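# Close the cabinet's bottom drawer with two robot arms

## Task

Shut the bottom drawer of the cabinet to at least 90% closed and have it sitting motionless; afterwards release it and pull the grippers away, since a drawer that stays shut only because the robot is holding or pressing it does not count.

## Robot and tools

Robot: two 7-joint arms, left_arm and right_arm, each ending in a parallel two-finger gripper. The fingers point along the gripper's own +z axis and open and close along its y axis. The reported end_effector_position is the point between the closed finger pads, about 2 cm behind the fingertips; closing pushes the tips roughly 10 mm further along +z.

World frame (used in all results): origin on the table top midway between the arms, +z up, +x out across the table, left_arm on the +y side. The names left and right do not refer to image sides. Positions are in metres, orientations as quaternions wxyz, velocities in m/s and rad/s. Printed hand positions can be somewhat off, more so at long reach.

execute_actions(actions): actions is a list of actions, run in order. Each action is a list of 1 to 15 rows, and each row lasts one control step (1/30 s). If an action has fewer than 15 rows, its last row repeats until 15 steps are used, so every action lasts 0.5 s. Every row is a single flat list of 14 numbers, each in [-1, 1], covering both arms even if only one moves: left_arm dx, dy, dz, rx, ry, rz, opening, then right_arm dx, dy, dz, rx, ry, rz, opening. The first six numbers for an arm are an offset, not a pose, expressed in that gripper's own axes. They are measured from the gripper's measured pose at the start of the action; for the first action of a call, that is the pose in the last result from this scene. Every row in an action uses that same start pose, not the previous row. Scale: 1.0 equals 0.6 m for dx, dy, dz and 180 degrees for rotation; rx, ry, rz together form one rotation vector. Opening is absolute: +1 fully open (0.084 m), -1 closed. An empty list just returns state and images.

move(target, speed, blocking): target is one row of 14 numbers laid out as above, with offsets in each gripper's own axes measured from the pose shown in this scene's latest result. Each gripper follows a straight path toward its target; all paths finish together and take 0.5 to 10 s, stopping short if longer is needed. Rotations take the shorter way. speed is the top path speed in m/s, 0.002 to 0.5, default 0.25; turning is capped at twice that in rad/s. Grippers lag, wander and can exceed speed, particularly with the arm nearly straight. Paths do not avoid obstacles or the other arm. Faster motion and targets deeper past a contact mean harder impacts and pushes. Opening is sent when the move starts. blocking=false returns after 0.5 s while the arm continues; then use wait(0) or stop before any other execute_actions or move, which are refused until a result shows the move ended. A move costs about one action per 0.5 s. Its result adds a move: line giving the ending (done, off_target, moving, held, fault) and active limits, plus each gripper's distance to its target. If only one arm is named, the other finished. held means a check blocked the last step; limits=paced means the pose was clipped; limits=held means some steps were blocked and the arm may then surge faster than speed.

wait(seconds): 0 to 10 s, arms hold their last command; returns early if a running move ends. stop(): brakes a running move; braking needs room and counts as motion; fingers keep moving. zoom_image(camera, region): enlarges [x0, y0, x1, y1] pixels (max 504x504) of the latest image from cam_head_left, cam_head_right, cam_high, cam_low, cam_left_wrist or cam_right_wrist (each 896x504). finished_scene(scene): ends scene 1 or 2 permanently after the last command is held; its result reports success and gives the next scene's task. Replying without any tool call ends all remaining scenes.

Control details: each step the commanded pose is clipped to within 70 mm and 16 degrees of the measured pose; inverse kinematics favours position over orientation. A distant target may need several actions, because after an action the arm goes no further than its last clipped pose, so send the remainder next. Hand target lines show the current clipped goal. Joint speed is capped at 3.14 rad/s. For an arm meant to stay still, send the offset back to its wanted pose in the first call of a reply, zeros afterwards, and its intended opening always. The simulation runs while you think; the robot holds its last command.

Results: the state line lists each arm's pose, velocities, grip_measured (opening on the command scale), joint positions and torques (drive output, noisy, offset). Step readings list positions at some steps; HELD marks steps where part of an arm's row was held back. A pose unreachable line means the clearance check altered or blocked a command. Camera calibration lines (intrinsics, distortion, T_world_to_cam) allow projecting world points into images; fixed cameras may be off by up to about 2.3 degrees and 9 mm.

Hazards: a joint reaching its load limit (waist and shoulder 46.5 N m, upper arm roll, elbow, forearm roll 27.9, wrist pitch and roll 18.6) triggers a TORQUE FAULT: the arm backs off, freezes 10 s and skips the rest of the call. Holding loads heats motors; MOTOR HOT appears from 65 °C and at 80 °C the arm brakes (OVER-TEMPERATURE FAULT). Avoid arm-to-arm collisions, slamming the drawer, very hard pushes, and knocking anything off the table, which fails the task. Occasional outside tugs may act on held parts or loose items. Push the drawer gently and steadily, check it stays shut, then release and retreat before finishing. Less robot time, smooth motion and low effort are better.

Each tool is called after "Request:" as name(argument=value, ...), one argument or row to a line, values as JSON.

## Session

Request:
execute_actions(
  actions=[],
)

Scene clock: 0.00 s.
left_arm: end_effector_position=(+0.0929, +0.4272, +0.3178) grip_measured=+1.00 end_effector_quat_wxyz=(-0.066, +0.928, -0.350, +0.113) end_effector_velocity=(+0.000, -0.000, -0.000) end_effector_angular_velocity=(+0.000, +0.000, -0.003) | right_arm: end_effector_position=(+0.6309, -0.0797, +0.3083) grip_measured=+1.00 end_effector_quat_wxyz=(-0.499, +0.667, -0.548, -0.079) end_effector_velocity=(+0.000, +0.000, +0.001) end_effector_angular_velocity=(+0.000, -0.001, +0.000)
Joint positions: left_arm=[ 0.782 -1.469  0.308  0.519  0.162  1.758  1.544  0.084] | right_arm=[ 0.16   0.197 -0.067  1.259  1.365  0.734  0.632  0.084]
Joint velocities: left_arm=[-0.     0.    -0.    -0.    -0.001 -0.     0.002 -0.   ] | right_arm=[ 0.     0.     0.     0.001  0.    -0.    -0.     0.   ]
Joint torques (N m, as the arm reports them, + toward a larger angle): no reading
Hand target (left_arm): +0.093, +0.427, +0.318; -0.066, +0.928, -0.350, +0.113
Hand target (right_arm): +0.631, -0.080, +0.308; -0.499, +0.667, -0.548, -0.079

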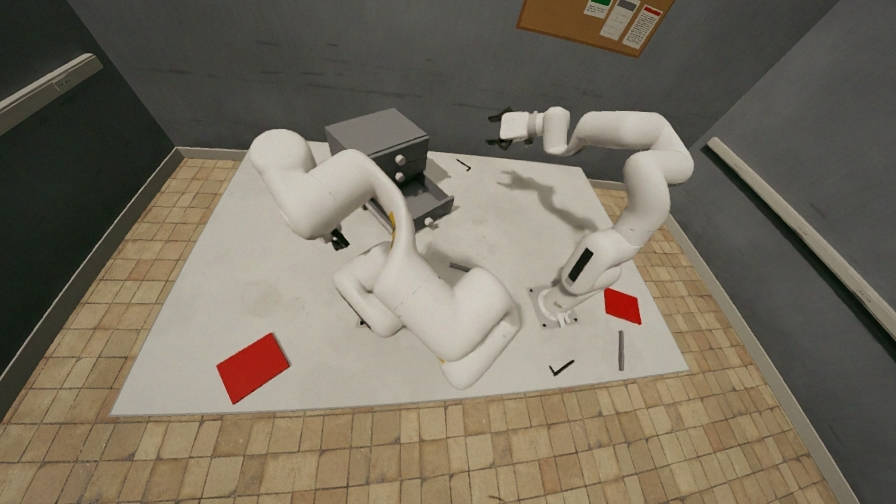

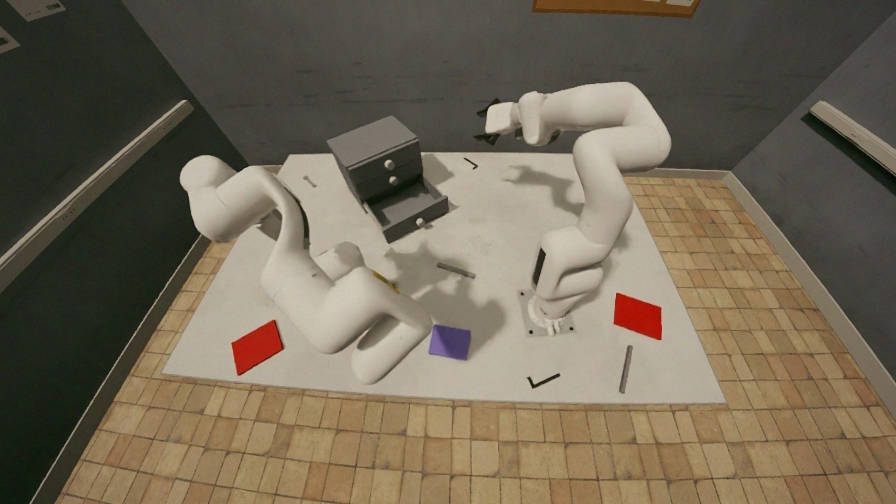

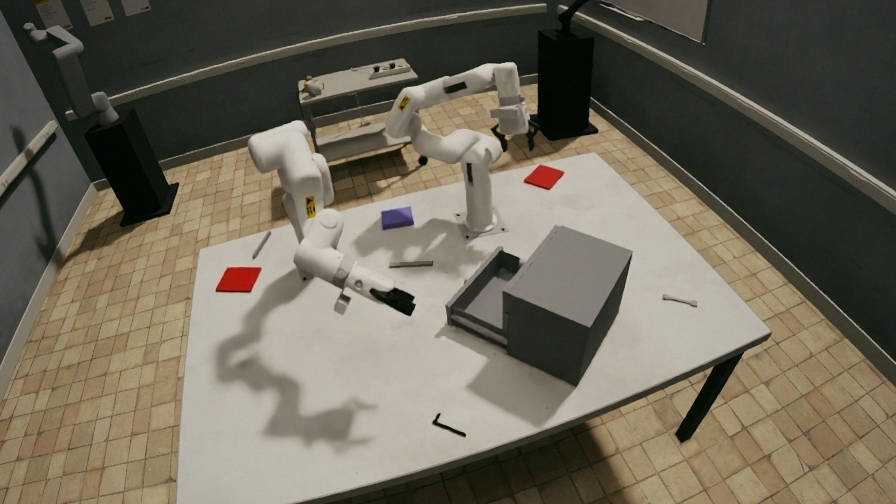

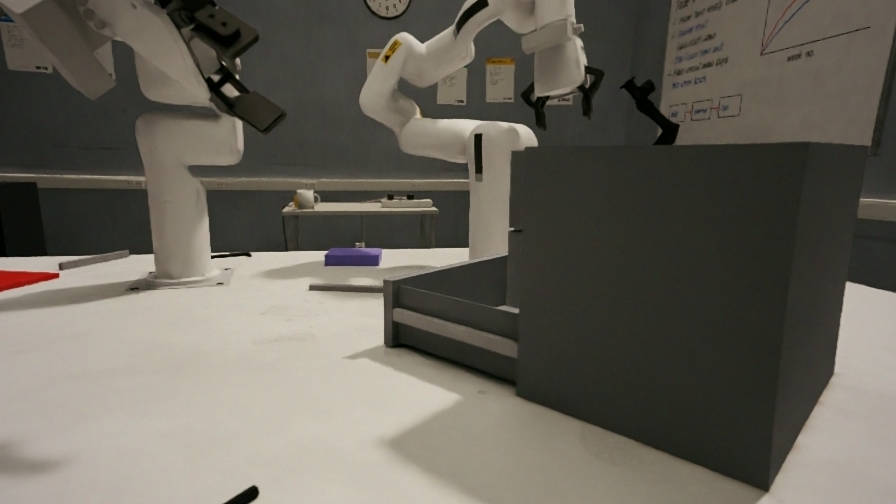

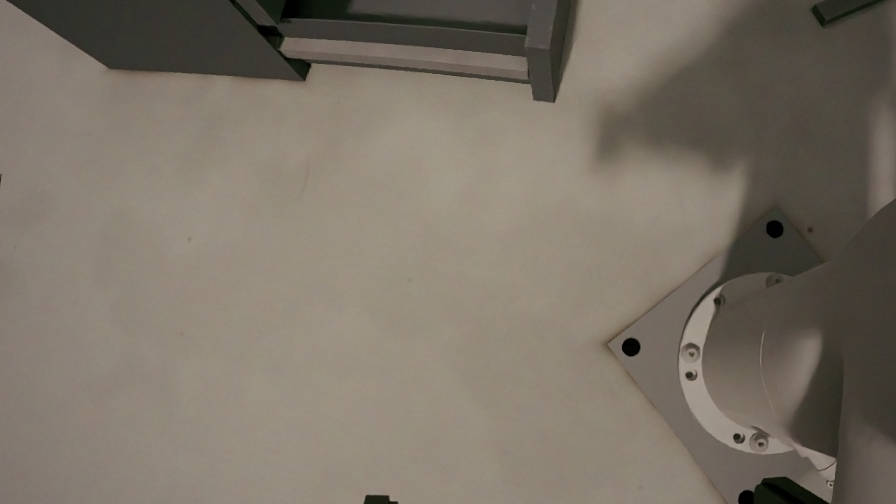

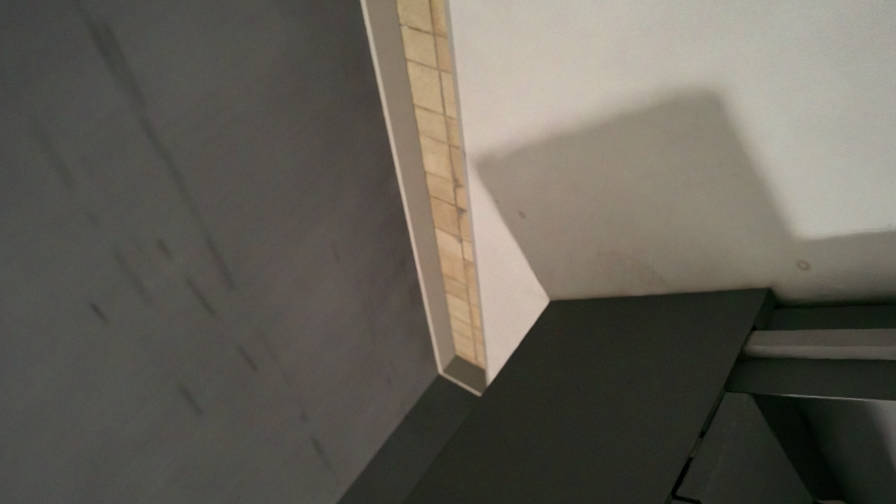

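Request:
move(
  target=[0,0,0,0,0,0,1,-0.058,0.617,0.158,0,0,0,-1],
)

Request:
move(
  target=[0,0,0,0,0,0,1,-0.034,-0.19,0.27,0,0,0,-1],
  speed=0.08,
)

Scene clock: 13.50 s.
left_arm: end_effector_position=(+0.0929, +0.4272, +0.3178) grip_measured=+1.00 end_effector_quat_wxyz=(-0.066, +0.928, -0.350, +0.113) end_effector_velocity=(-0.000, +0.000, -0.000) end_effector_angular_velocity=(-0.001, +0.001, +0.000) | right_arm: end_effector_position=(+0.3594, +0.0513, +0.0713) grip_measured=-1.00 end_effector_quat_wxyz=(-0.499, +0.667, -0.548, -0.080) end_effector_velocity=(-0.003, +0.001, -0.002) end_effector_angular_velocity=(-0.002, +0.002, +0.003)
Joint positions: left_arm=[ 0.782 -1.469  0.308  0.519  0.162  1.758  1.544  0.084] | right_arm=[ 0.463  0.206  0.174  0.611  2.738  0.664 -0.583  0.   ]
Joint velocities: left_arm=[ 0.  0.  0. -0.  0.  0. -0. -0.] | right_arm=[ 0.004  0.002  0.002 -0.005  0.006  0.002 -0.005  0.   ]
Joint torques (N m, as the arm reports them, + toward a larger angle): left_arm=[-0.47  7.8  -2.99  7.91  0.76 -1.51 -0.07] | right_arm=[ -1.82 -20.89   0.08   8.07   0.25   2.41  -0.22]
Hand target (left_arm): +0.093, +0.427, +0.318; -0.066, +0.928, -0.350, +0.113
Hand target (right_arm): +0.359, +0.051, +0.071; -0.499, +0.667, -0.548, -0.080
Off the commanded pose (left_arm): 0.000 m, 0 deg.
Off the commanded pose (right_arm): 0.001 m, 0 deg.
move: done
camera_calibration (this result's frames):
cam_left_wrist: T_world_to_cam=[[-0.644038, -0.744455, -0.176075, 0.464028], [-0.725527, 0.667386, -0.167949, -0.0954572], [0.24254, 0.0195814, -0.969944, 0.410411], [0, 0, 0, 1]] pos_world=[0.130054, 0.401119, 0.463748]
cam_right_wrist: T_world_to_cam=[[-0.789548, 0.114553, -0.602903, 0.359465], [-0.395729, 0.655851, 0.642851, 0.132488], [0.469055, 0.746148, -0.472494, -0.0464619], [0, 0, 0, 1]] pos_world=[0.358037, -0.093403, 0.109599]

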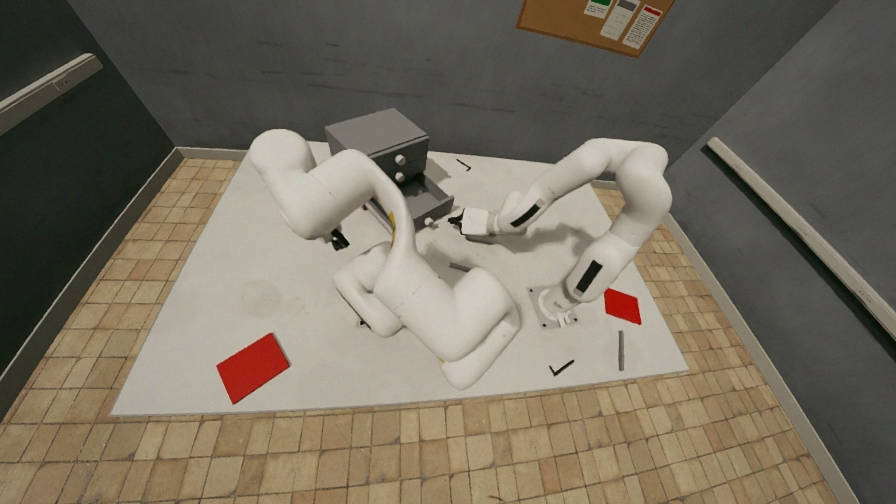

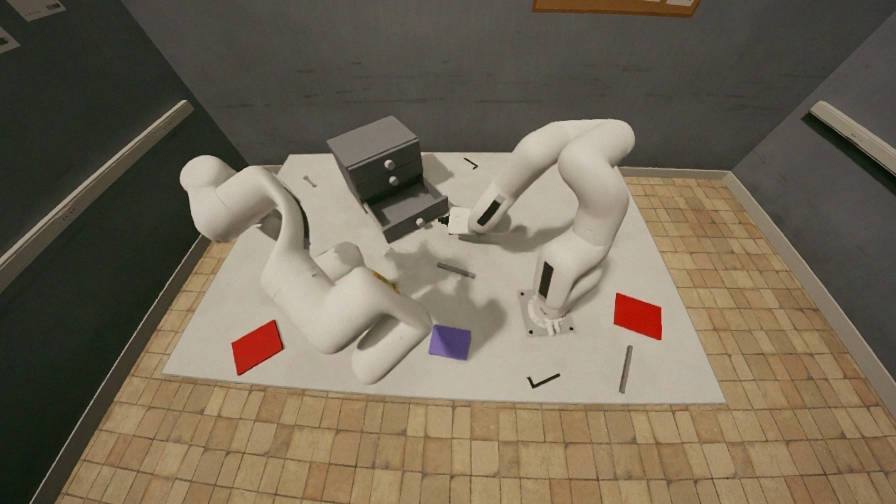

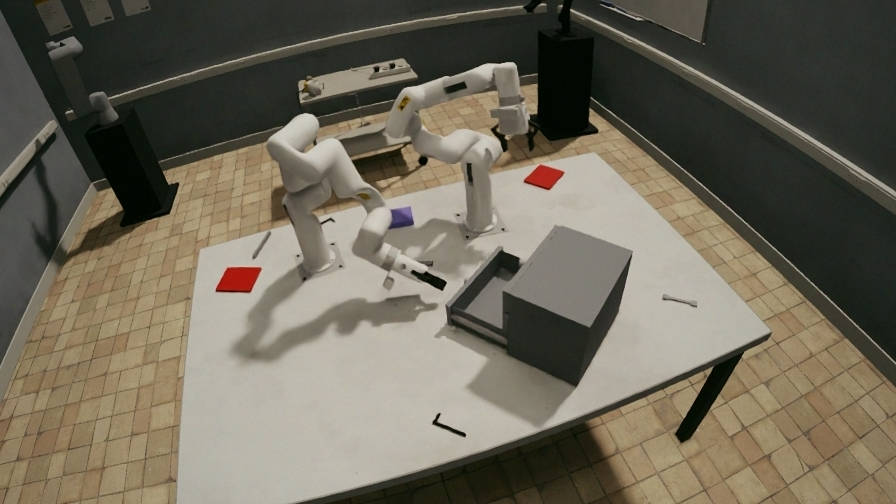

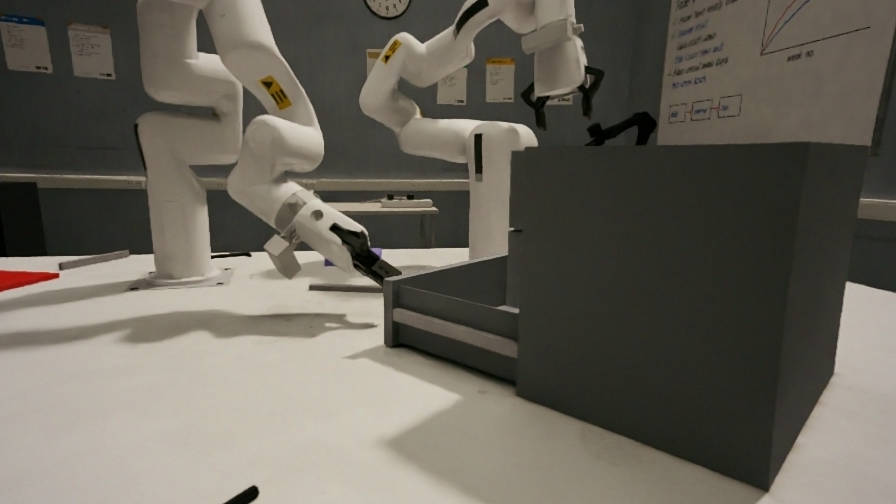

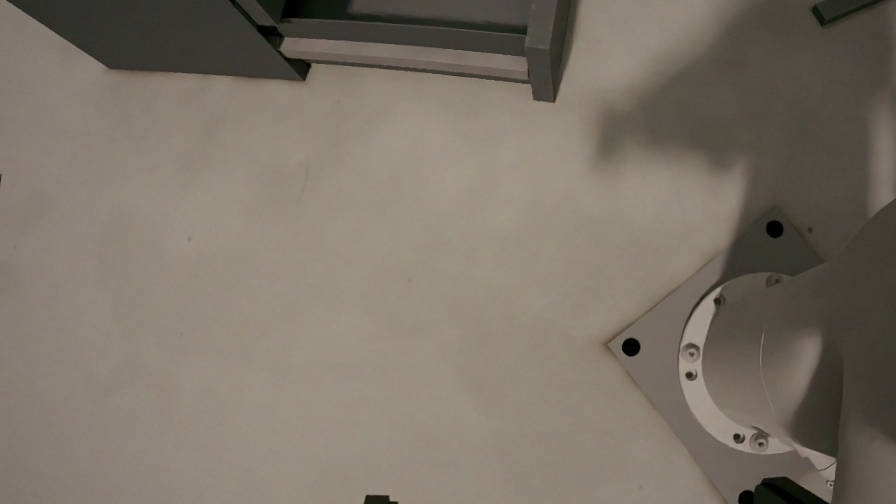

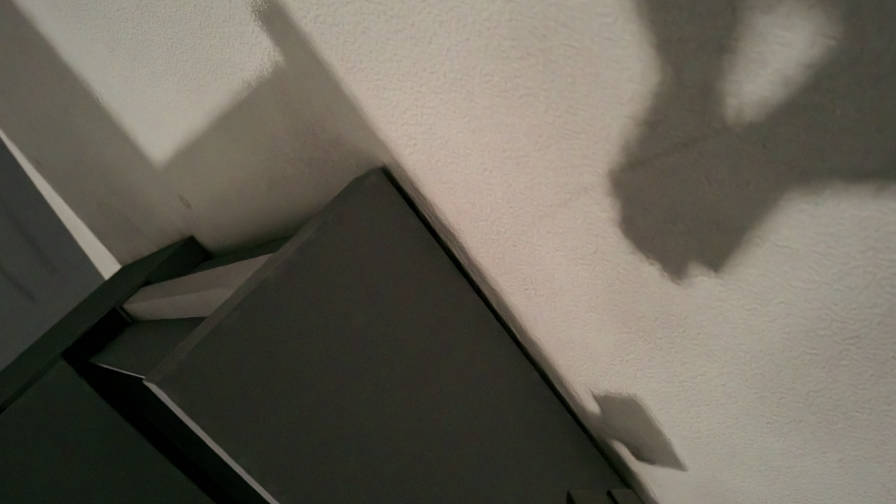

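Scene clock: 16.33 s.
left_arm: end_effector_position=(+0.0929, +0.4272, +0.3178) grip_measured=+1.00 end_effector_quat_wxyz=(-0.066, +0.928, -0.350, +0.113) end_effector_velocity=(+0.000, -0.000, -0.000) end_effector_angular_velocity=(-0.001, +0.000, -0.000) | right_arm: end_effector_position=(+0.5150, +0.1753, +0.0716) grip_measured=-1.00 end_effector_quat_wxyz=(-0.499, +0.667, -0.547, -0.079) end_effector_velocity=(-0.001, +0.000, -0.001) end_effector_angular_velocity=(-0.001, +0.003, +0.001)
Joint positions: left_arm=[ 0.782 -1.469  0.308  0.519  0.162  1.758  1.544  0.084] | right_arm=[ 0.495  0.687  0.178  1.404  2.518  0.355 -0.383  0.   ]
Joint velocities: left_arm=[-0.     0.    -0.    -0.    -0.001  0.001 -0.     0.   ] | right_arm=[-0.001  0.002  0.003  0.001 -0.004 -0.002  0.004  0.   ]
Joint torques (N m, as the arm reports them, + toward a larger angle): left_arm=[-0.47  7.76 -3.01  8.    0.65 -1.48 -0.07] | right_arm=[ -1.29 -36.18   1.33  11.     0.09   2.69  -0.1 ]
Hand target (left_arm): +0.093, +0.427, +0.318; -0.066, +0.928, -0.350, +0.113
Hand target (right_arm): +0.515, +0.175, +0.071; -0.499, +0.667, -0.547, -0.079
Off the commanded pose (left_arm): 0.000 m, 0 deg.
Off the commanded pose (right_arm): 0.000 m, 0 deg.
move: done
camera_calibration (this result's frames):
cam_left_wrist: T_world_to_cam=[[-0.644038, -0.744455, -0.176075, 0.464028], [-0.725527, 0.667386, -0.167949, -0.0954572], [0.24254, 0.0195814, -0.969944, 0.410412], [0, 0, 0, 1]] pos_world=[0.130054, 0.401119, 0.463748]
cam_right_wrist: T_world_to_cam=[[-0.788897, 0.113917, -0.603874, 0.46819], [-0.396621, 0.656213, 0.641932, 0.112986], [0.469397, 0.745928, -0.472503, -0.211988], [0, 0, 0, 1]] pos_world=[0.513673, 0.0306501, 0.110034]

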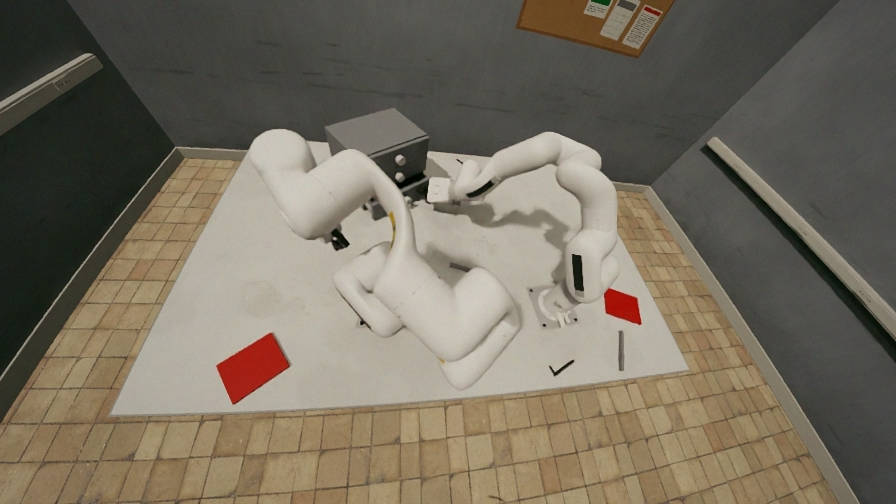

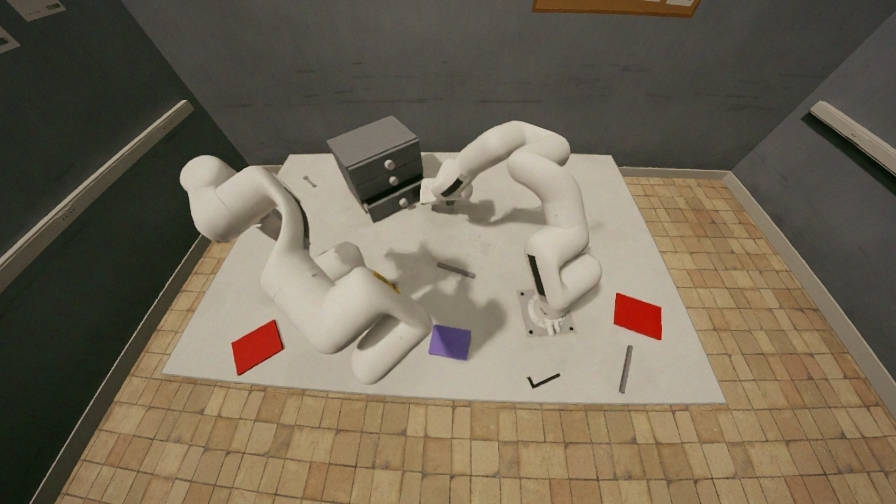

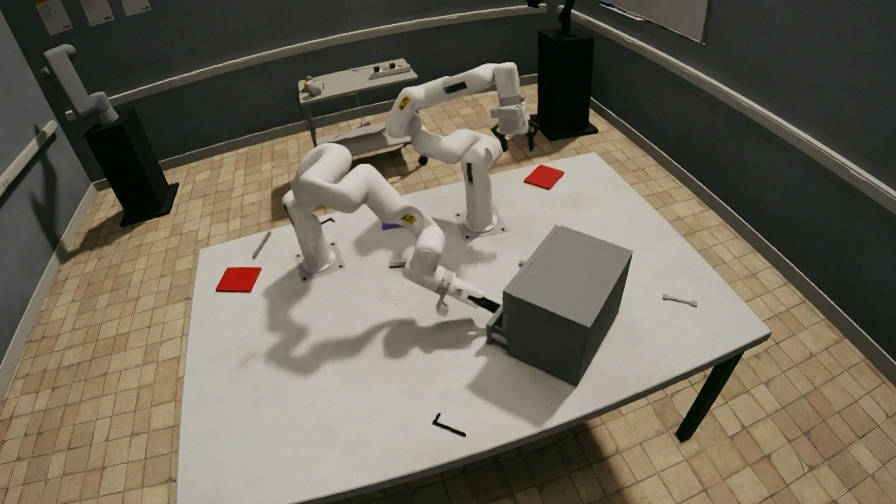

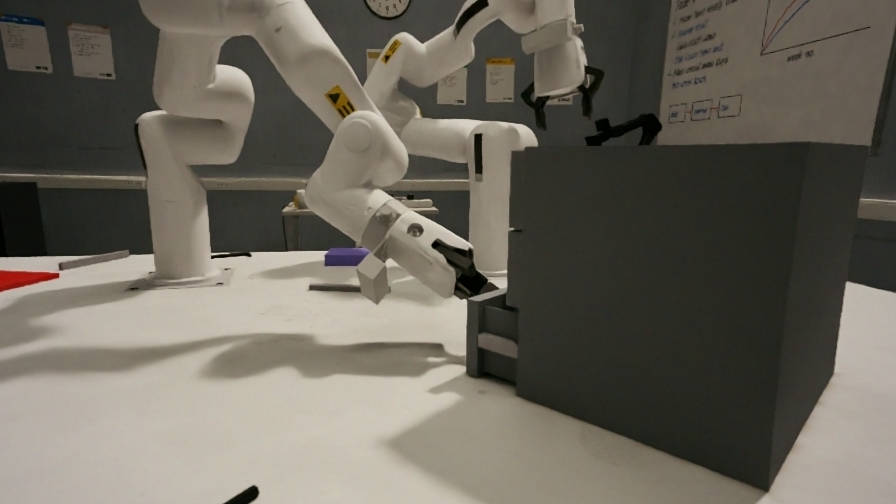

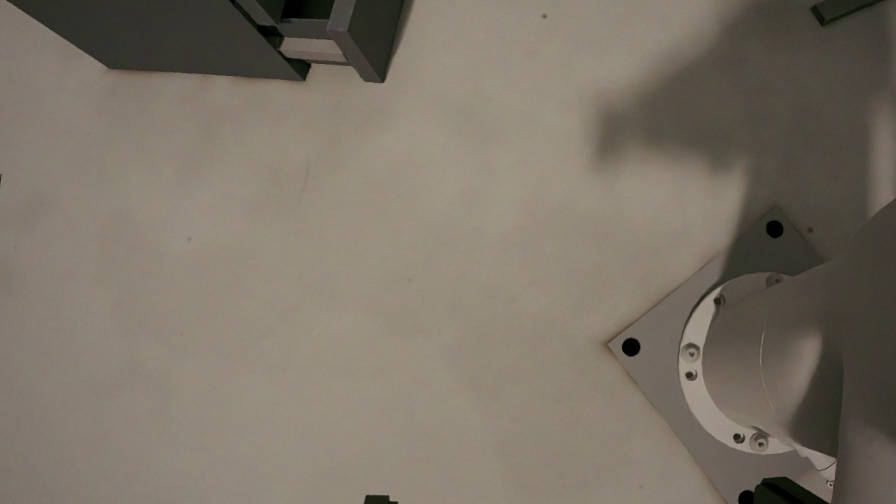

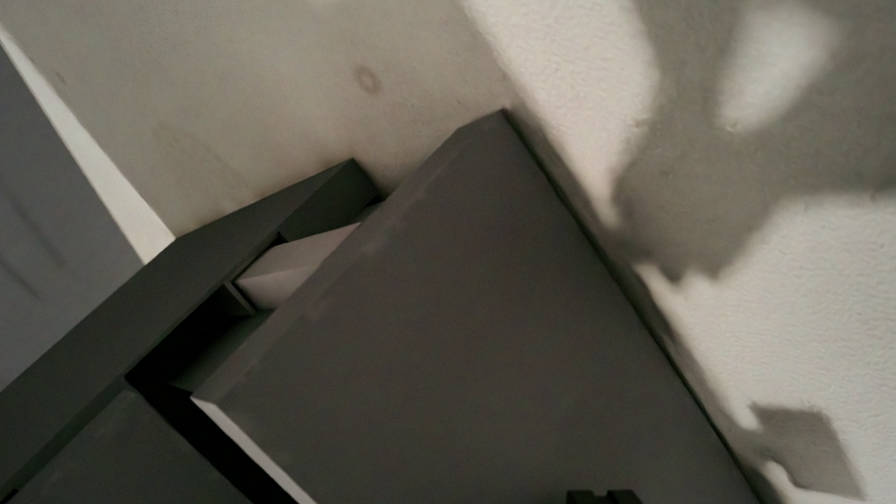

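Gap of about 60 px × 0.8 mm ≈ 5 cm.

Request:
move(
  target=[0,0,0,0,0,0,1,-0.008,-0.045,0.064,0,0,0,-1],
  speed=0.05,
)

Request:
move(
  target=[0,0,0,0,0,0,1,0,0.05,-0.25,0,0,0,-1],
)

Scene clock: 21.97 s.
left_arm: end_effector_position=(+0.0929, +0.4272, +0.3178) grip_measured=+1.00 end_effector_quat_wxyz=(-0.066, +0.928, -0.350, +0.113) end_effector_velocity=(+0.000, +0.000, +0.000) end_effector_angular_velocity=(+0.001, -0.001, -0.001) | right_arm: end_effector_position=(+0.5519, +0.2045, +0.0716) grip_measured=-1.00 end_effector_quat_wxyz=(-0.499, +0.667, -0.547, -0.079) end_effector_velocity=(-0.000, +0.000, -0.000) end_effector_angular_velocity=(-0.001, +0.003, +0.001)
Joint positions: left_arm=[ 0.782 -1.469  0.308  0.519  0.162  1.758  1.544  0.084] | right_arm=[ 0.499  0.825  0.206  1.636  2.38   0.26  -0.262  0.   ]
Joint velocities: left_arm=[ 0.    -0.     0.    -0.    -0.    -0.002  0.002  0.   ] | right_arm=[-0.002  0.001  0.004  0.002 -0.008 -0.004  0.007  0.   ]
Joint torques (N m, as the arm reports them, + toward a larger angle): left_arm=[-0.49  7.89 -2.98  7.96  0.79 -1.51 -0.08] | right_arm=[ -1.09 -40.02   1.81  11.65  -0.33   2.58  -0.16]
Hand target (left_arm): +0.093, +0.427, +0.318; -0.066, +0.928, -0.350, +0.113
Hand target (right_arm): +0.552, +0.205, +0.072; -0.499, +0.667, -0.547, -0.079
Off the commanded pose (left_arm): 0.000 m, 0 deg.
Off the commanded pose (right_arm): 0.000 m, 0 deg.
move: done
camera_calibration (this result's frames):
cam_left_wrist: T_world_to_cam=[[-0.644038, -0.744455, -0.176075, 0.464028], [-0.725527, 0.667386, -0.167949, -0.0954572], [0.24254, 0.0195813, -0.969944, 0.410412], [0, 0, 0, 1]] pos_world=[0.130054, 0.401119, 0.463748]
cam_right_wrist: T_world_to_cam=[[-0.788673, 0.113911, -0.604168, 0.493818], [-0.396636, 0.656572, 0.641555, 0.108413], [0.46976, 0.745612, -0.472639, -0.251262], [0, 0, 0, 1]] pos_world=[0.550495, 0.0599118, 0.11004]

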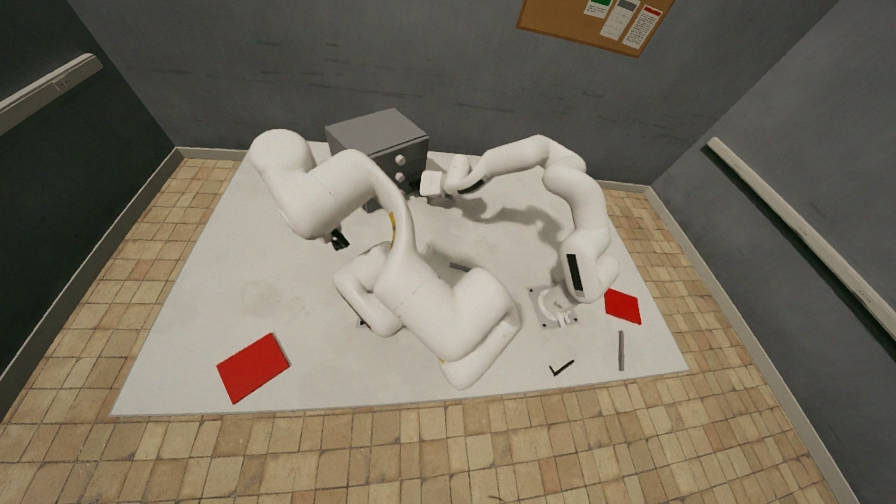

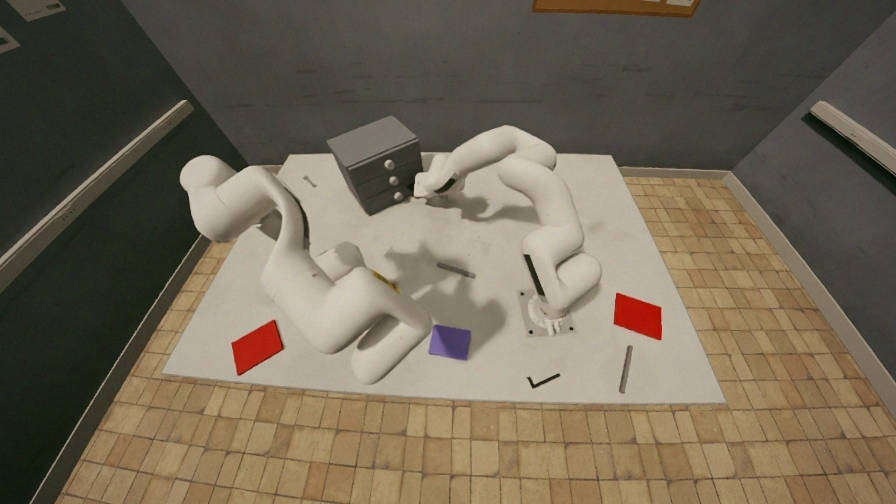

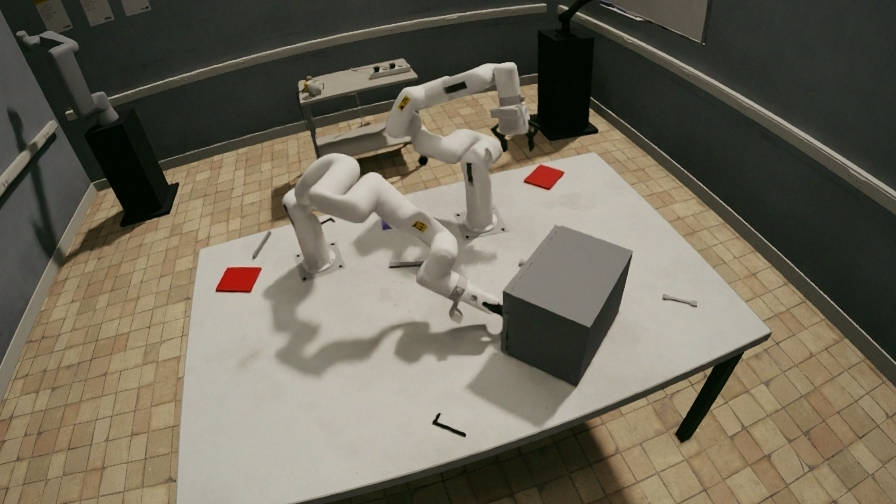

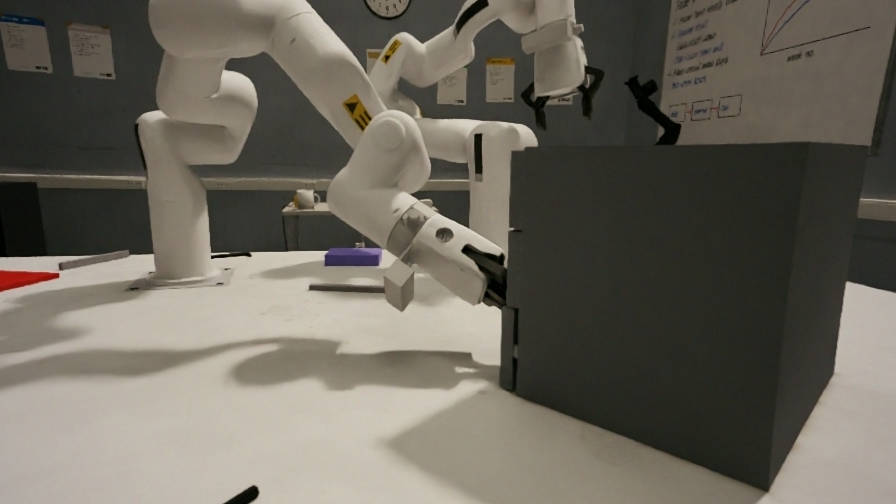

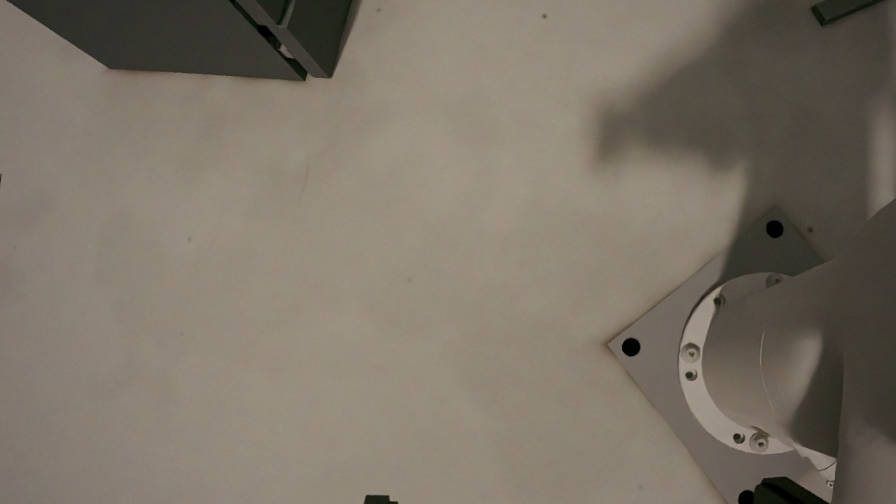

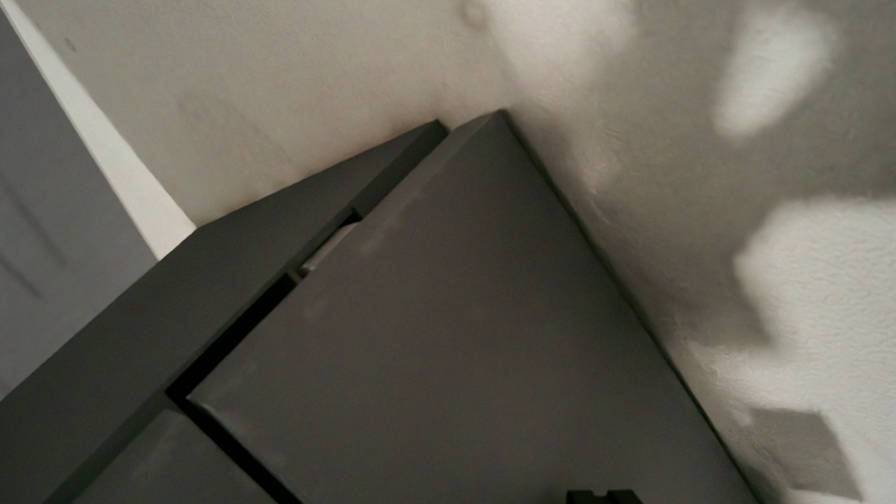

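Scene clock: 23.10 s.
left_arm: end_effector_position=(+0.0929, +0.4272, +0.3178) grip_measured=+1.00 end_effector_quat_wxyz=(-0.066, +0.928, -0.350, +0.113) end_effector_velocity=(+0.000, -0.000, -0.000) end_effector_angular_velocity=(-0.001, +0.001, -0.001) | right_arm: end_effector_position=(+0.4616, +0.0946, +0.1271) grip_measured=-1.00 end_effector_quat_wxyz=(-0.499, +0.667, -0.548, -0.080) end_effector_velocity=(+0.000, -0.002, +0.001) end_effector_angular_velocity=(-0.000, +0.000, -0.003)
Joint positions: left_arm=[ 0.782 -1.469  0.308  0.519  0.162  1.758  1.544  0.084] | right_arm=[ 0.379  0.32   0.226  0.989  2.468  0.425 -0.331  0.   ]
Joint velocities: left_arm=[-0.     0.    -0.    -0.001 -0.     0.     0.    -0.   ] | right_arm=[-0.001 -0.004 -0.001 -0.004 -0.    -0.     0.002  0.   ]
Joint torques (N m, as the arm reports them, + toward a larger angle): left_arm=[-0.5   7.87 -3.05  7.96  0.69 -1.53 -0.04] | right_arm=[ -1.57 -27.4    0.45  10.28  -0.06   2.31  -0.12]
Hand target (left_arm): +0.093, +0.427, +0.318; -0.066, +0.928, -0.350, +0.113
Hand target (right_arm): +0.462, +0.094, +0.127; -0.499, +0.667, -0.548, -0.079
Off the commanded pose (left_arm): 0.000 m, 0 deg.
Off the commanded pose (right_arm): 0.000 m, 0 deg.
move: done
camera_calibration (this result's frames):
cam_left_wrist: T_world_to_cam=[[-0.644038, -0.744455, -0.176075, 0.464028], [-0.725527, 0.667386, -0.167949, -0.0954572], [0.24254, 0.0195812, -0.969944, 0.410412], [0, 0, 0, 1]] pos_world=[0.130054, 0.401119, 0.463748]
cam_right_wrist: T_world_to_cam=[[-0.789349, 0.114363, -0.603199, 0.468833], [-0.395833, 0.656225, 0.642406, 0.108731], [0.469301, 0.745849, -0.472722, -0.100436], [0, 0, 0, 1]] pos_world=[0.460247, -0.050059, 0.165471]

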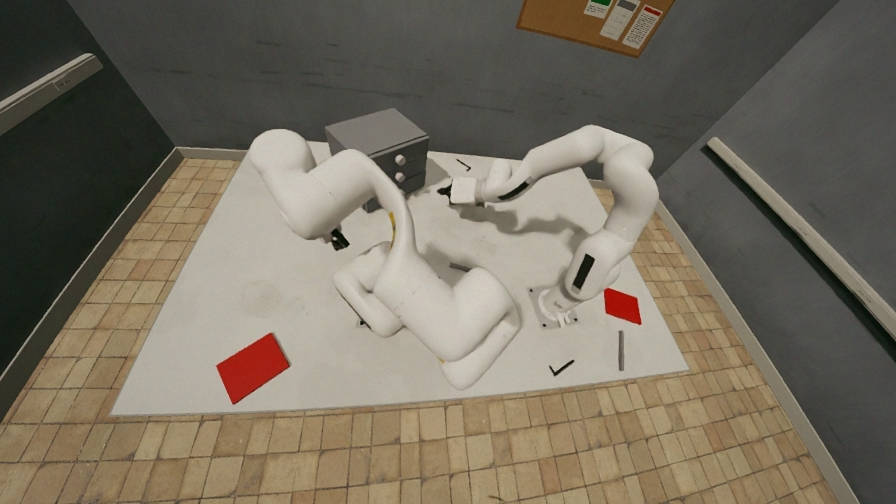

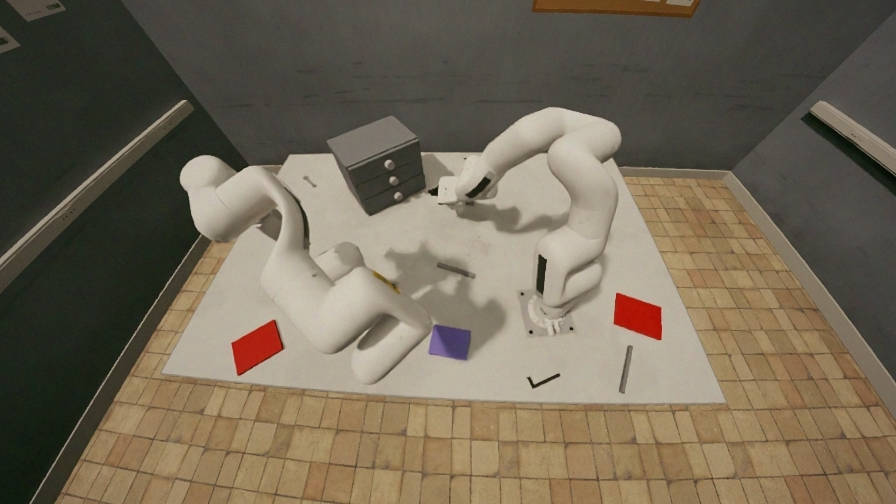

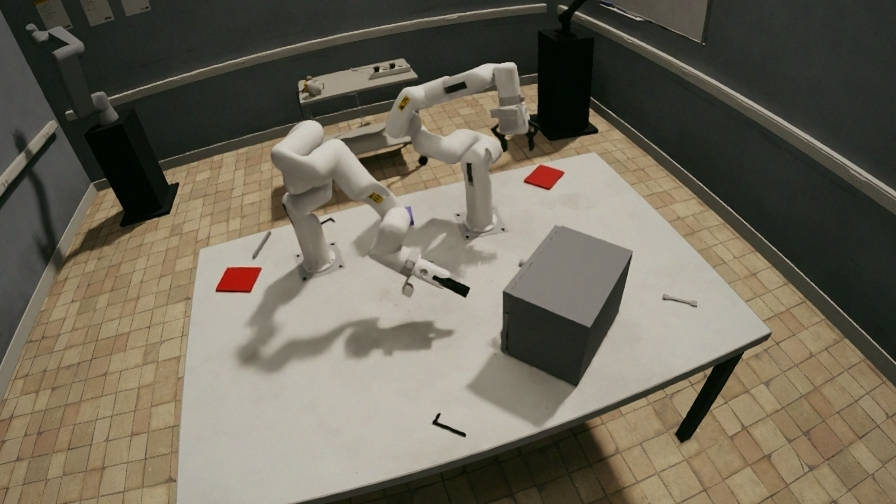

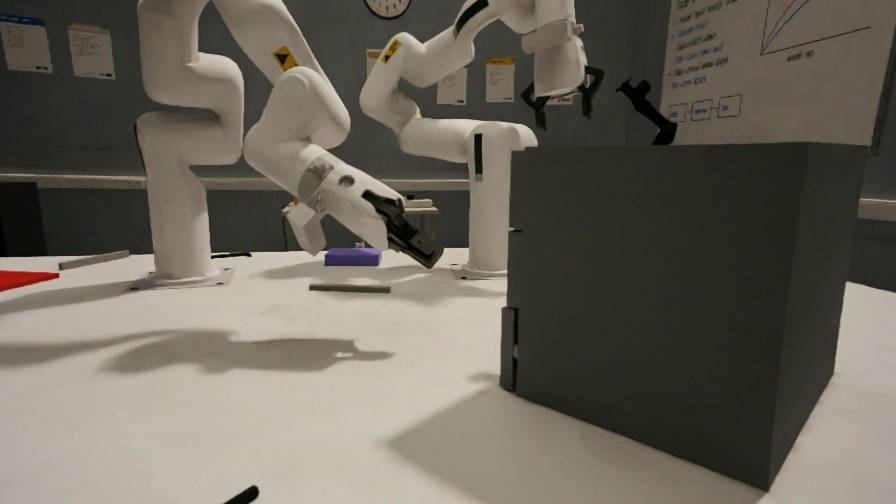

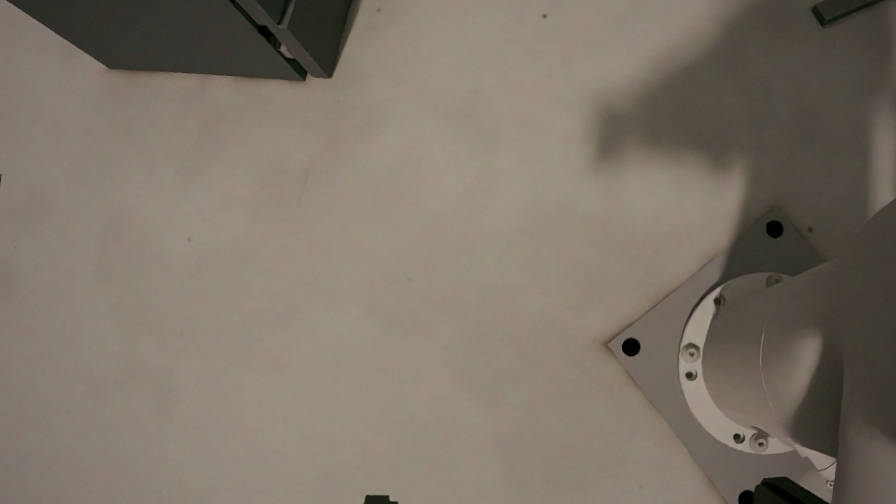

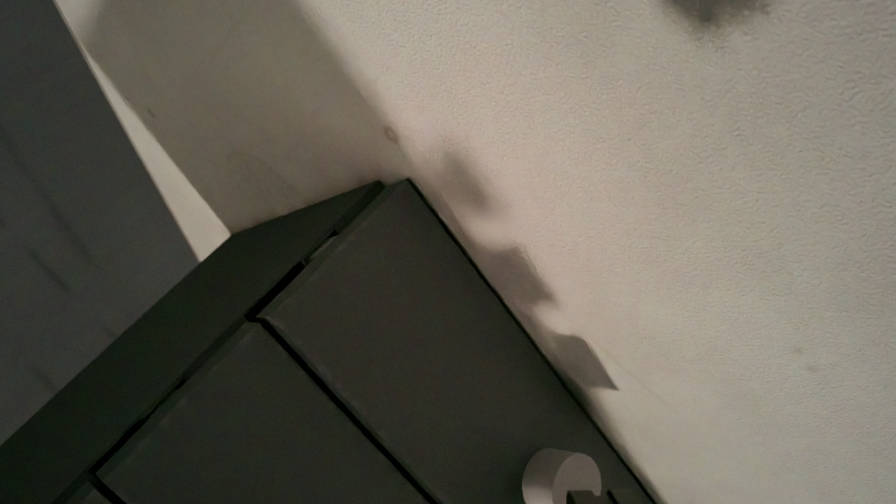

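Request:
finished_scene(
  scene=1,
)

The scene is finished: the task was done.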